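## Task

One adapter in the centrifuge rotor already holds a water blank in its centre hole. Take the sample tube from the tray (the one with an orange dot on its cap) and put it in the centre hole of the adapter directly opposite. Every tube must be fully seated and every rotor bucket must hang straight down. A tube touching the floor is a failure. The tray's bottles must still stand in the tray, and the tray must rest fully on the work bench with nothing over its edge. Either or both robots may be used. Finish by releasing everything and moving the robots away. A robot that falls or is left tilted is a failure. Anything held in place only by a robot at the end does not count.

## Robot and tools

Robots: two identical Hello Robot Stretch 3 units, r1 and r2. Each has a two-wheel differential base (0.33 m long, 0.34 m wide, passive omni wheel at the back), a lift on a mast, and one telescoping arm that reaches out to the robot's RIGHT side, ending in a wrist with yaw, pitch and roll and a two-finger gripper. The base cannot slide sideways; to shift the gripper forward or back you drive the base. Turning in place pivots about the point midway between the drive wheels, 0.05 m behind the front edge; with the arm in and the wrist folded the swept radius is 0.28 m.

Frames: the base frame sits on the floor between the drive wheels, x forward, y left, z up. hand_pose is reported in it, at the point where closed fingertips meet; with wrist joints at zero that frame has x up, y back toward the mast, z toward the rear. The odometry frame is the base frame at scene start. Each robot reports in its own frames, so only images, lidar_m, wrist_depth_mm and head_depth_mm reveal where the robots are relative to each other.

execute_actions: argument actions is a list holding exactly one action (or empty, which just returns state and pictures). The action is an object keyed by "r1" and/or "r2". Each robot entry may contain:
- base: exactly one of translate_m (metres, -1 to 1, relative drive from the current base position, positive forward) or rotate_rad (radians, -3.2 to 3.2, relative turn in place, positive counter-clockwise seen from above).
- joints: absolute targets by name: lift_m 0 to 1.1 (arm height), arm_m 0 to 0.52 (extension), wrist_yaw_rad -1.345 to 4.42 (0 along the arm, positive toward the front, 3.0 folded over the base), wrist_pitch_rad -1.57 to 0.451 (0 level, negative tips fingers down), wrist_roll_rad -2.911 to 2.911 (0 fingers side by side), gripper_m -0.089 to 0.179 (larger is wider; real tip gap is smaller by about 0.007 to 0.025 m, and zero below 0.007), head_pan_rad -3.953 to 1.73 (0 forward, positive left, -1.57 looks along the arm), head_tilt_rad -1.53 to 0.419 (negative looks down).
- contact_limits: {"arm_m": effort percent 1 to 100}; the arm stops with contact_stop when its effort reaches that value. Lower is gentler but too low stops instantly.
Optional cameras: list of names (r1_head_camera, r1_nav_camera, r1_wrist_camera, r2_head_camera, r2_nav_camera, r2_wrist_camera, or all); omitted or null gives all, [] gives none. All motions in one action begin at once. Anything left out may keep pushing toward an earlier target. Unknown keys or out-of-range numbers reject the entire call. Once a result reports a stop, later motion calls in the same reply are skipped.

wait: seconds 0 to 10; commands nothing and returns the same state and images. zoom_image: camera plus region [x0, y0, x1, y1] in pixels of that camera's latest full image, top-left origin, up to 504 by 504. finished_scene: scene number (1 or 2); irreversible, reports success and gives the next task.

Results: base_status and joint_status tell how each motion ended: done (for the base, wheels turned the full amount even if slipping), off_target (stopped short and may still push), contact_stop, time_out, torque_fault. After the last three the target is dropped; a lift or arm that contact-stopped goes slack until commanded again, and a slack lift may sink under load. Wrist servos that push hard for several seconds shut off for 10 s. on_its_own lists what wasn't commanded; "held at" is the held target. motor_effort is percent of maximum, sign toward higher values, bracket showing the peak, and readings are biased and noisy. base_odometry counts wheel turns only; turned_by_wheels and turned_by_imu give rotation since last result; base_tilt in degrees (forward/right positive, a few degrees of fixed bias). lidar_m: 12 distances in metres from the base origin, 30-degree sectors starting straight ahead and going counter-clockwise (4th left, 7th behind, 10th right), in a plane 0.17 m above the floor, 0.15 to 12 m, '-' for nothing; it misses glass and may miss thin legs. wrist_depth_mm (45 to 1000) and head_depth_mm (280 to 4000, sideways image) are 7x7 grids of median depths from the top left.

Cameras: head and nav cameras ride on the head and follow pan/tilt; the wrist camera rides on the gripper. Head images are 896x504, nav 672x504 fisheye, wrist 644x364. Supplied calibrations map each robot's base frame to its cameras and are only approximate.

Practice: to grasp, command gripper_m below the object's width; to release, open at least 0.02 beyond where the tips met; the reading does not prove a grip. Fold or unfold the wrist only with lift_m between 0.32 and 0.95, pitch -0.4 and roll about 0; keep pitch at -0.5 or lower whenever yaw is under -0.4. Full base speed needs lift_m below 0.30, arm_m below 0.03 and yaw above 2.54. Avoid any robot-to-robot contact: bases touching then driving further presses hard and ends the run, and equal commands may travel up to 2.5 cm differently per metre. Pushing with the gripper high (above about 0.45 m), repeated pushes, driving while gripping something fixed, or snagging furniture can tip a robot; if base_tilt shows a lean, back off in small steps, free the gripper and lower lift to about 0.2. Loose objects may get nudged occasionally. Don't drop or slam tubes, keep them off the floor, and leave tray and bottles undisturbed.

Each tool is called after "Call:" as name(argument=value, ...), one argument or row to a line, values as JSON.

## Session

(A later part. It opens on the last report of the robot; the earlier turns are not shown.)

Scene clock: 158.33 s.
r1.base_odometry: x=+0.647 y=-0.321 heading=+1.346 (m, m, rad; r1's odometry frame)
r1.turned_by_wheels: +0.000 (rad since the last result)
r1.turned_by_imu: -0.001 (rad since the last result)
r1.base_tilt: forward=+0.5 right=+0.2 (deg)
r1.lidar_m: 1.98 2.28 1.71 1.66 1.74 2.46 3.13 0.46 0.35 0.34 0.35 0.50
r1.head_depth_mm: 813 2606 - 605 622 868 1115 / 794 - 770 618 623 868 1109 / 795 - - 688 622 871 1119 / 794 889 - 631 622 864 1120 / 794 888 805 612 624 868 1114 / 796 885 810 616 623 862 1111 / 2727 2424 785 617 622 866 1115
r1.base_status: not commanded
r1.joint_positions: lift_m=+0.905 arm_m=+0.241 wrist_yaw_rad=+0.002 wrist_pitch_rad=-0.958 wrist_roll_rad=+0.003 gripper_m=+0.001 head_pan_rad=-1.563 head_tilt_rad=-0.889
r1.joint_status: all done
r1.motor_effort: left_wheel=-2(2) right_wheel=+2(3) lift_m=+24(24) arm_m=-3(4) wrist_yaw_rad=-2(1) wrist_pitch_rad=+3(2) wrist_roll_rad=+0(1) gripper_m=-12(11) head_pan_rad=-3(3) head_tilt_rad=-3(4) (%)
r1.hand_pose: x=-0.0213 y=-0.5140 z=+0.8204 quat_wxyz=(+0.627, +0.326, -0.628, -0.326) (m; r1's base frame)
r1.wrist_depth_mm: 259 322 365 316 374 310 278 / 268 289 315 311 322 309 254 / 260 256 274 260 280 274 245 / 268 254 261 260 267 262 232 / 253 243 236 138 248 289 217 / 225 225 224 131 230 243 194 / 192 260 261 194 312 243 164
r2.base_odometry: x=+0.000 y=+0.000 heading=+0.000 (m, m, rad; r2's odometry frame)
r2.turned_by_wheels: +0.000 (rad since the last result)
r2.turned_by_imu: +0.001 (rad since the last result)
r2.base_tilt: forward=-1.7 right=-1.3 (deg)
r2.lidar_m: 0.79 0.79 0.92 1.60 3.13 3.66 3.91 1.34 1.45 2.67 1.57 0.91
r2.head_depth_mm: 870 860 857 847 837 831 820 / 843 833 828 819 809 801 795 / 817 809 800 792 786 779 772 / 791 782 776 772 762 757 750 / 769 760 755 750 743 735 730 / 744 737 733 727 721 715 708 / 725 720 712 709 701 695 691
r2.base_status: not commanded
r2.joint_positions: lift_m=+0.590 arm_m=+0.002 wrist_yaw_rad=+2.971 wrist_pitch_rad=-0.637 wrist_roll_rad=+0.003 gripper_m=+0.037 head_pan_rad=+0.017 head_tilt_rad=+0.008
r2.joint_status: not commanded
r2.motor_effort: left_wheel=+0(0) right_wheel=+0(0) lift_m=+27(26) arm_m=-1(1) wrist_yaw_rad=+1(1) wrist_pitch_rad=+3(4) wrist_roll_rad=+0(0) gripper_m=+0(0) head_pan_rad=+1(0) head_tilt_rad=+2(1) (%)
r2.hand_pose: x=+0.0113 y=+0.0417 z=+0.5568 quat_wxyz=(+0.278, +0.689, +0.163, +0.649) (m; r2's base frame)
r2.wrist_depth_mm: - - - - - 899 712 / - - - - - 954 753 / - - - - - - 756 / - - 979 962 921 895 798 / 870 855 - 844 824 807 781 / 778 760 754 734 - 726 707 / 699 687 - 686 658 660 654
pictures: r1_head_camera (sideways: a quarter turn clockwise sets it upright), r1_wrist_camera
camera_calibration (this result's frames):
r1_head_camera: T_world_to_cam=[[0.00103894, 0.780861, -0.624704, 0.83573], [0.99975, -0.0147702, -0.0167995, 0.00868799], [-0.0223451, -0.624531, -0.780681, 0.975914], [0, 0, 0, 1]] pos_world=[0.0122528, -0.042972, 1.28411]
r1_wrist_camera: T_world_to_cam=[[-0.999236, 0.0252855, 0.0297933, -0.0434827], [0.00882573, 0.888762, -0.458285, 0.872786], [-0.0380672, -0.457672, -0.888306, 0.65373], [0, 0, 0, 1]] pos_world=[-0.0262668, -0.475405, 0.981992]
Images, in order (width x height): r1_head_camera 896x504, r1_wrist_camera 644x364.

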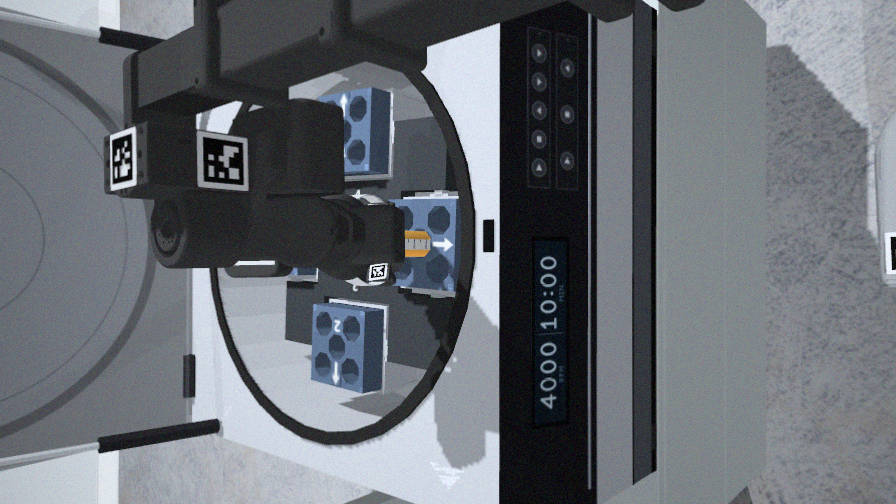

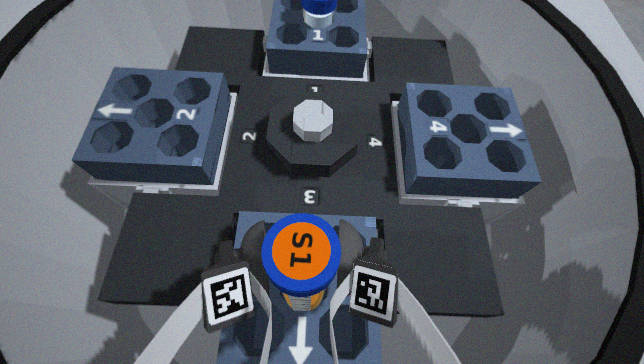

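In. A bit lower, release, and look.

Call:
execute_actions(
  actions=[
    {"r1":{"joints":{"lift_m":0.89,"arm_m":0.238}}},
  ],
  cameras=[],
)

Call:
execute_actions(
  actions=[
    {"r1":{"joints":{"gripper_m":0.07}}},
  ],
  cameras=["r1_wrist_camera"],
)

Call:
execute_actions(
  actions=[
    {"r1":{"joints":{"lift_m":1.03}}},
  ],
  cameras=["r1_head_camera","r1_wrist_camera"],
)

Scene clock: 162.40 s.
r1.base_odometry: x=+0.647 y=-0.321 heading=+1.346 (m, m, rad; r1's odometry frame)
r1.turned_by_wheels: +0.000 (rad since the last result)
r1.turned_by_imu: -0.001 (rad since the last result)
r1.base_tilt: forward=+0.5 right=+0.3 (deg)
r1.lidar_m: 1.99 2.28 1.71 1.66 1.74 2.46 3.12 0.46 0.35 0.34 0.35 0.50
r1.head_depth_mm: 811 2510 - - 623 925 1123 / 794 - 763 614 621 863 1115 / 794 - - 678 623 865 1128 / 796 892 - 596 622 867 1118 / 792 892 808 611 624 867 1113 / 796 888 808 616 622 865 1109 / 2719 2444 784 617 623 862 1110
r1.base_status: not commanded
r1.joint_positions: lift_m=+0.890 arm_m=+0.238 wrist_yaw_rad=+0.002 wrist_pitch_rad=-0.958 wrist_roll_rad=+0.003 gripper_m=+0.001 head_pan_rad=-1.563 head_tilt_rad=-0.889
r1.joint_status: all done
r1.motor_effort: left_wheel=-2(1) right_wheel=+2(2) lift_m=+24(24) arm_m=-4(4) wrist_yaw_rad=-1(2) wrist_pitch_rad=+2(2) wrist_roll_rad=+0(0) gripper_m=-12(11) head_pan_rad=-3(3) head_tilt_rad=-2(2) (%)
r1.hand_pose: x=-0.0213 y=-0.5110 z=+0.8054 quat_wxyz=(+0.627, +0.326, -0.628, -0.326) (m; r1's base frame)
r1.wrist_depth_mm: 259 316 323 296 339 312 255 / 268 265 288 297 296 291 245 / 245 236 260 246 262 251 244 / 263 240 244 250 251 247 235 / 252 224 222 138 231 272 216 / 223 214 210 131 218 222 191 / 189 255 206 177 302 238 161
r2.base_odometry: x=+0.000 y=+0.000 heading=+0.000 (m, m, rad; r2's odometry frame)
r2.turned_by_wheels: +0.000 (rad since the last result)
r2.turned_by_imu: +0.001 (rad since the last result)
r2.base_tilt: forward=-1.6 right=-1.4 (deg)
r2.lidar_m: 0.79 0.79 0.92 1.60 3.11 3.66 3.91 1.33 1.44 2.67 1.57 0.91
r2.head_depth_mm: 870 860 852 845 837 830 828 / 843 836 825 819 810 805 795 / 816 804 799 794 786 778 772 / 794 781 776 769 763 757 750 / 767 763 753 749 743 738 731 / 744 738 733 727 720 715 709 / 725 719 714 707 701 695 690
r2.base_status: not commanded
r2.joint_positions: lift_m=+0.590 arm_m=+0.002 wrist_yaw_rad=+2.971 wrist_pitch_rad=-0.637 wrist_roll_rad=+0.003 gripper_m=+0.037 head_pan_rad=+0.017 head_tilt_rad=+0.008
r2.joint_status: not commanded
r2.motor_effort: left_wheel=+0(0) right_wheel=-1(0) lift_m=+26(27) arm_m=-1(0) wrist_yaw_rad=+0(0) wrist_pitch_rad=+4(3) wrist_roll_rad=+0(0) gripper_m=+0(0) head_pan_rad=+1(1) head_tilt_rad=+1(0) (%)
r2.hand_pose: x=+0.0113 y=+0.0417 z=+0.5568 quat_wxyz=(+0.278, +0.689, +0.163, +0.649) (m; r2's base frame)
r2.wrist_depth_mm: - - - - - 894 697 / - - - - - 971 736 / - - - - - - 777 / - - 972 959 939 937 803 / 883 865 - 840 823 797 780 / 755 770 746 732 - 709 712 / 690 691 - 701 654 657 632
pictures: none
No camera images: the call's "cameras" was empty. Leave "cameras" out to get every camera's image.

Scene clock: 163.60 s.
r1.base_odometry: x=+0.647 y=-0.321 heading=+1.346 (m, m, rad; r1's odometry frame)
r1.turned_by_wheels: +0.000 (rad since the last result)
r1.turned_by_imu: +0.000 (rad since the last result)
r1.base_tilt: forward=+0.6 right=+0.2 (deg)
r1.lidar_m: 1.99 2.27 1.72 1.66 1.75 2.46 3.11 0.46 0.35 0.34 0.35 0.50
r1.head_depth_mm: 813 2492 - - 625 923 1119 / 794 - 764 616 623 866 1117 / 797 - - 675 622 864 1117 / 796 888 - 598 622 866 1122 / 795 890 806 612 622 865 1104 / 792 887 812 616 622 865 1114 / 2740 2421 792 617 622 862 1111
r1.base_status: not commanded
r1.joint_positions: lift_m=+0.890 arm_m=+0.238 wrist_yaw_rad=+0.002 wrist_pitch_rad=-0.958 wrist_roll_rad=+0.003 gripper_m=+0.070 head_pan_rad=-1.563 head_tilt_rad=-0.889
r1.joint_status: all done
r1.motor_effort: left_wheel=-2(1) right_wheel=+2(3) lift_m=+24(24) arm_m=-4(4) wrist_yaw_rad=-2(1) wrist_pitch_rad=+2(2) wrist_roll_rad=+0(0) gripper_m=+1(80) head_pan_rad=-3(3) head_tilt_rad=-3(3) (%)
r1.hand_pose: x=-0.0213 y=-0.5110 z=+0.8054 quat_wxyz=(+0.627, +0.326, -0.628, -0.326) (m; r1's base frame)
r1.wrist_depth_mm: 261 320 322 297 336 314 255 / 268 263 285 297 292 293 244 / 249 236 260 246 263 251 244 / 262 242 246 246 250 248 233 / 250 225 226 205 233 274 216 / 222 213 190 180 218 223 191 / 190 265 214 178 303 226 161
r2.base_odometry: x=+0.000 y=+0.000 heading=+0.000 (m, m, rad; r2's odometry frame)
r2.turned_by_wheels: +0.000 (rad since the last result)
r2.turned_by_imu: +0.000 (rad since the last result)
r2.base_tilt: forward=-1.7 right=-1.3 (deg)
r2.lidar_m: 0.79 0.79 0.91 1.60 3.13 3.65 3.92 1.33 1.44 2.67 1.57 0.91
r2.head_depth_mm: 867 859 851 848 837 830 823 / 841 833 828 817 813 802 796 / 813 808 801 794 786 778 771 / 793 783 774 769 766 755 749 / 767 760 752 748 742 735 728 / 743 740 731 727 721 715 707 / 724 719 712 708 702 695 691
r2.base_status: not commanded
r2.joint_positions: lift_m=+0.590 arm_m=+0.002 wrist_yaw_rad=+2.971 wrist_pitch_rad=-0.637 wrist_roll_rad=+0.003 gripper_m=+0.037 head_pan_rad=+0.017 head_tilt_rad=+0.008
r2.joint_status: not commanded
r2.motor_effort: left_wheel=+0(0) right_wheel=-1(1) lift_m=+27(26) arm_m=-2(1) wrist_yaw_rad=+0(1) wrist_pitch_rad=+4(4) wrist_roll_rad=+0(0) gripper_m=+0(0) head_pan_rad=+1(0) head_tilt_rad=+2(0) (%)
r2.hand_pose: x=+0.0113 y=+0.0417 z=+0.5568 quat_wxyz=(+0.278, +0.689, +0.163, +0.649) (m; r2's base frame)
r2.wrist_depth_mm: - - - - - 923 696 / - - - - - 914 742 / - - - - - - 781 / - - 965 937 917 897 812 / 866 857 - 820 838 820 792 / 786 771 755 735 - 713 700 / 699 673 - 696 667 652 628
pictures: r1_wrist_camera
camera_calibration (this result's frames):
r1_wrist_camera: T_world_to_cam=[[-0.999236, 0.0252861, 0.0297932, -0.0431113], [0.00882632, 0.888762, -0.458285, 0.863246], [-0.0380673, -0.457672, -0.888306, 0.641777], [0, 0, 0, 1]] pos_world=[-0.0262669, -0.472407, 0.966991]
Images, in order (width x height): r1_wrist_camera 644x364.

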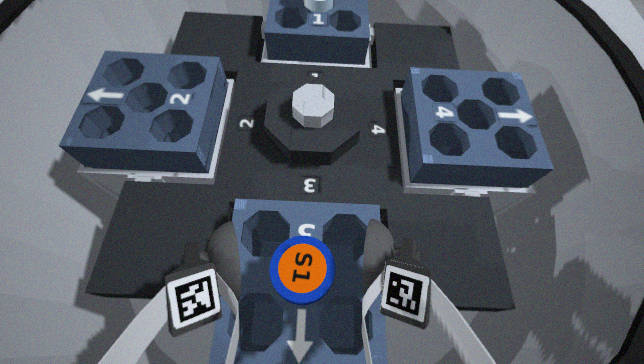

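Scene clock: 165.70 s.
r1.base_odometry: x=+0.647 y=-0.321 heading=+1.346 (m, m, rad; r1's odometry frame)
r1.turned_by_wheels: +0.000 (rad since the last result)
r1.turned_by_imu: +0.000 (rad since the last result)
r1.base_tilt: forward=+0.5 right=+0.2 (deg)
r1.lidar_m: 1.98 2.27 1.71 1.67 1.75 2.46 3.12 0.46 0.35 0.34 0.35 0.50
r1.head_depth_mm: 831 2295 765 621 623 861 1114 / - 885 821 618 623 868 1119 / - 889 826 696 624 866 1115 / - - 806 664 623 866 1115 / 794 888 798 613 623 865 1112 / 795 883 813 616 622 863 1116 / 2707 2404 787 617 623 860 1111
r1.base_status: not commanded
r1.joint_positions: lift_m=+1.030 arm_m=+0.238 wrist_yaw_rad=+0.002 wrist_pitch_rad=-0.958 wrist_roll_rad=+0.003 gripper_m=+0.070 head_pan_rad=-1.563 head_tilt_rad=-0.889
r1.joint_status: all done
r1.motor_effort: left_wheel=-2(2) right_wheel=+2(2) lift_m=+31(31) arm_m=-4(4) wrist_yaw_rad=-1(1) wrist_pitch_rad=+2(2) wrist_roll_rad=+1(0) gripper_m=+1(1) head_pan_rad=-4(4) head_tilt_rad=-4(2) (%)
r1.hand_pose: x=-0.0213 y=-0.5110 z=+0.9451 quat_wxyz=(+0.627, +0.326, -0.628, -0.326) (m; r1's base frame)
r1.wrist_depth_mm: 645 436 438 460 460 - - / - 399 465 471 444 427 - / - 380 447 430 459 385 - / - 374 385 385 389 359 - / 302 366 367 371 370 342 - / 278 326 339 327 442 299 - / 260 266 404 317 415 274 278
r2.base_odometry: x=+0.000 y=+0.000 heading=+0.000 (m, m, rad; r2's odometry frame)
r2.turned_by_wheels: +0.000 (rad since the last result)
r2.turned_by_imu: +0.000 (rad since the last result)
r2.base_tilt: forward=-1.7 right=-1.4 (deg)
r2.lidar_m: 0.79 0.79 0.92 1.60 3.12 3.65 3.93 1.33 1.44 2.66 1.57 0.91
r2.head_depth_mm: 869 864 853 850 839 826 824 / 843 834 828 817 812 804 795 / 814 806 803 794 790 779 773 / 793 785 779 768 762 755 752 / 769 760 755 749 742 734 732 / 746 740 733 729 720 713 711 / 723 717 711 709 700 695 690
r2.base_status: not commanded
r2.joint_positions: lift_m=+0.590 arm_m=+0.002 wrist_yaw_rad=+2.971 wrist_pitch_rad=-0.637 wrist_roll_rad=+0.003 gripper_m=+0.037 head_pan_rad=+0.017 head_tilt_rad=+0.008
r2.joint_status: not commanded
r2.motor_effort: left_wheel=+0(0) right_wheel=-1(1) lift_m=+27(26) arm_m=-1(1) wrist_yaw_rad=+0(0) wrist_pitch_rad=+3(3) wrist_roll_rad=+0(0) gripper_m=+0(0) head_pan_rad=+1(0) head_tilt_rad=+2(1) (%)
r2.hand_pose: x=+0.0113 y=+0.0417 z=+0.5568 quat_wxyz=(+0.278, +0.689, +0.163, +0.649) (m; r2's base frame)
r2.wrist_depth_mm: - - - - - 889 700 / - - - - - 954 756 / - - - - - - 769 / - - 986 936 914 898 791 / 873 847 - 837 812 796 772 / 782 751 757 743 - 721 705 / 698 683 - 690 668 661 633
pictures: r1_head_camera (sideways: a quarter turn clockwise sets it upright), r1_wrist_camera
camera_calibration (this result's frames):
r1_head_camera: T_world_to_cam=[[0.00103894, 0.780861, -0.624705, 0.83573], [0.99975, -0.0147702, -0.0167995, 0.00868799], [-0.0223451, -0.624531, -0.780681, 0.975914], [0, 0, 0, 1]] pos_world=[0.0122528, -0.042972, 1.28411]
r1_wrist_camera: T_world_to_cam=[[-0.999236, 0.0252862, 0.0297932, -0.0472741], [0.00882638, 0.888762, -0.458284, 0.927268], [-0.0380673, -0.457671, -0.888306, 0.765895], [0, 0, 0, 1]] pos_world=[-0.0262669, -0.472396, 1.10671]
Images, in order (width x height): r1_head_camera 896x504, r1_wrist_camera 644x364.

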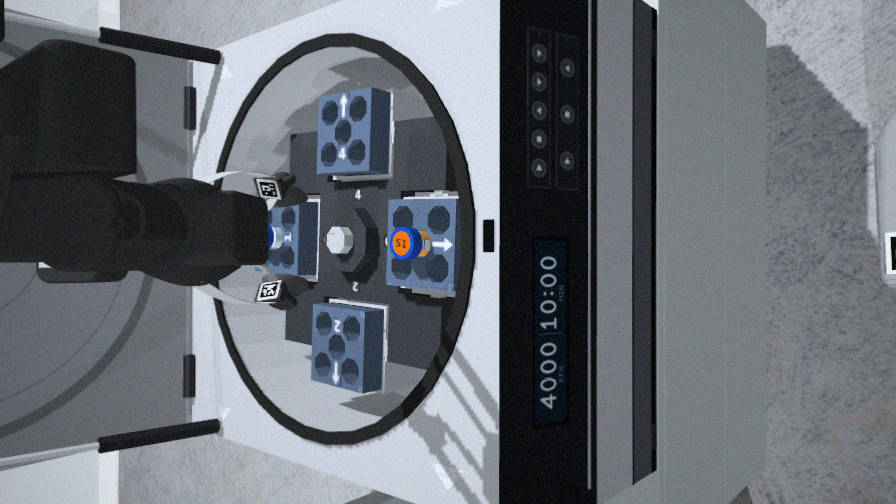

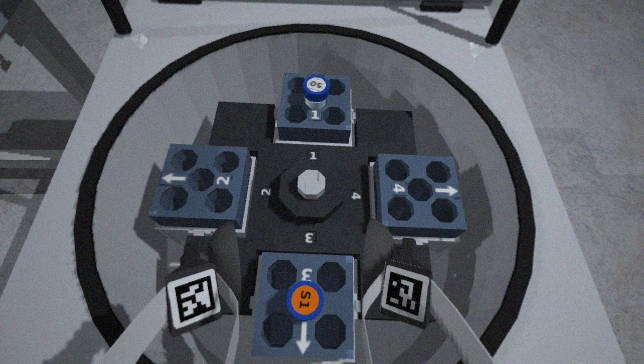

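Call:
execute_actions(
  actions=[
    {"r1":{"joints":{"arm_m":0,"lift_m":0.96}}},
  ],
  cameras=["r1_head_camera","r1_wrist_camera"],
)

Scene clock: 170.67 s.
r1.base_odometry: x=+0.647 y=-0.321 heading=+1.346 (m, m, rad; r1's odometry frame)
r1.turned_by_wheels: +0.000 (rad since the last result)
r1.turned_by_imu: -0.001 (rad since the last result)
r1.base_tilt: forward=+0.6 right=+0.2 (deg)
r1.lidar_m: 1.99 2.28 1.71 1.66 1.74 2.46 3.12 0.46 0.35 0.34 0.35 0.50
r1.head_depth_mm: 814 2290 - - - - 1121 / 797 884 825 - - 1031 1118 / 795 899 844 - - - 1130 / 795 899 833 675 602 923 1124 / 797 888 804 612 623 869 1114 / 797 887 811 618 625 866 1116 / 2722 2433 787 616 625 870 1115
r1.base_status: not commanded
r1.joint_positions: lift_m=+0.960 arm_m=+0.000 wrist_yaw_rad=+0.002 wrist_pitch_rad=-0.958 wrist_roll_rad=+0.003 gripper_m=+0.070 head_pan_rad=-1.563 head_tilt_rad=-0.889
r1.joint_status: all done
r1.motor_effort: left_wheel=-2(1) right_wheel=+2(3) lift_m=+24(30) arm_m=-4(3) wrist_yaw_rad=-1(2) wrist_pitch_rad=+2(2) wrist_roll_rad=+0(0) gripper_m=+0(0) head_pan_rad=-3(3) head_tilt_rad=-4(3) (%)
r1.hand_pose: x=-0.0213 y=-0.2730 z=+0.8754 quat_wxyz=(+0.627, +0.326, -0.628, -0.326) (m; r1's base frame)
r1.wrist_depth_mm: - 396 410 428 421 366 - / 297 300 385 365 406 320 - / 271 273 279 283 288 289 - / 284 282 287 290 293 295 - / 480 337 330 341 336 349 - / 957 598 615 641 533 974 - / 900 911 934 927 928 927 962
r2.base_odometry: x=+0.000 y=+0.000 heading=+0.000 (m, m, rad; r2's odometry frame)
r2.turned_by_wheels: +0.000 (rad since the last result)
r2.turned_by_imu: +0.001 (rad since the last result)
r2.base_tilt: forward=-1.6 right=-1.3 (deg)
r2.lidar_m: 0.79 0.79 0.92 1.60 3.12 3.63 3.92 1.33 1.44 2.67 1.57 0.91
r2.head_depth_mm: 871 862 854 845 840 830 821 / 843 829 827 817 813 804 799 / 813 810 797 796 787 779 776 / 789 783 776 770 765 757 749 / 765 757 753 745 744 736 726 / 742 741 735 729 718 715 712 / 723 719 713 708 702 695 690
r2.base_status: not commanded
r2.joint_positions: lift_m=+0.590 arm_m=+0.002 wrist_yaw_rad=+2.971 wrist_pitch_rad=-0.637 wrist_roll_rad=+0.003 gripper_m=+0.037 head_pan_rad=+0.017 head_tilt_rad=+0.008
r2.joint_status: not commanded
r2.motor_effort: left_wheel=+0(0) right_wheel=+0(0) lift_m=+26(27) arm_m=-1(1) wrist_yaw_rad=+0(0) wrist_pitch_rad=+3(4) wrist_roll_rad=+0(0) gripper_m=+0(0) head_pan_rad=+0(1) head_tilt_rad=+1(1) (%)
r2.hand_pose: x=+0.0113 y=+0.0417 z=+0.5568 quat_wxyz=(+0.278, +0.689, +0.163, +0.649) (m; r2's base frame)
r2.wrist_depth_mm: - - - - - 864 708 / - - - - - 945 743 / - - - - - - 764 / - - 948 955 920 906 799 / 875 860 - 841 835 810 788 / 797 757 743 739 - 710 697 / 696 684 - 698 649 648 632
pictures: r1_head_camera (sideways: a quarter turn clockwise sets it upright), r1_wrist_camera
camera_calibration (this result's frames):
r1_head_camera: T_world_to_cam=[[0.00103914, 0.780871, -0.624692, 0.835714], [0.99975, -0.0147702, -0.0167999, 0.00868846], [-0.0223454, -0.624518, -0.780691, 0.975928], [0, 0, 0, 1]] pos_world=[0.0122528, -0.0429718, 1.28411]
r1_wrist_camera: T_world_to_cam=[[-0.999236, 0.0252858, 0.0297933, -0.0512158], [0.00882596, 0.888762, -0.458285, 0.683799], [-0.0380673, -0.457672, -0.888306, 0.812902], [0, 0, 0, 1]] pos_world=[-0.0262669, -0.234397, 1.03701]
Images, in order (width x height): r1_head_camera 896x504, r1_wrist_camera 644x364.

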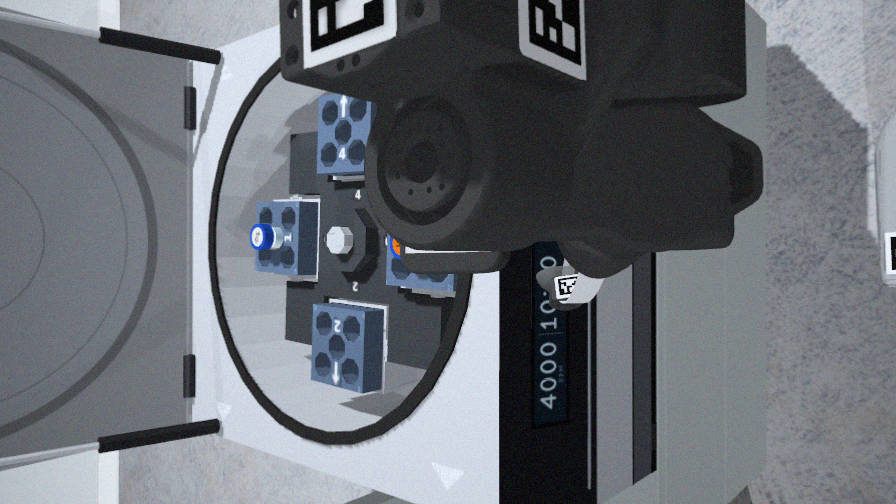

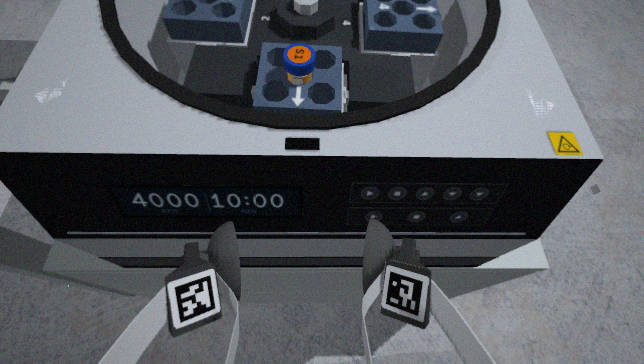

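Call:
finished_scene(
  scene=1,
)

The scene is finished: the task was done.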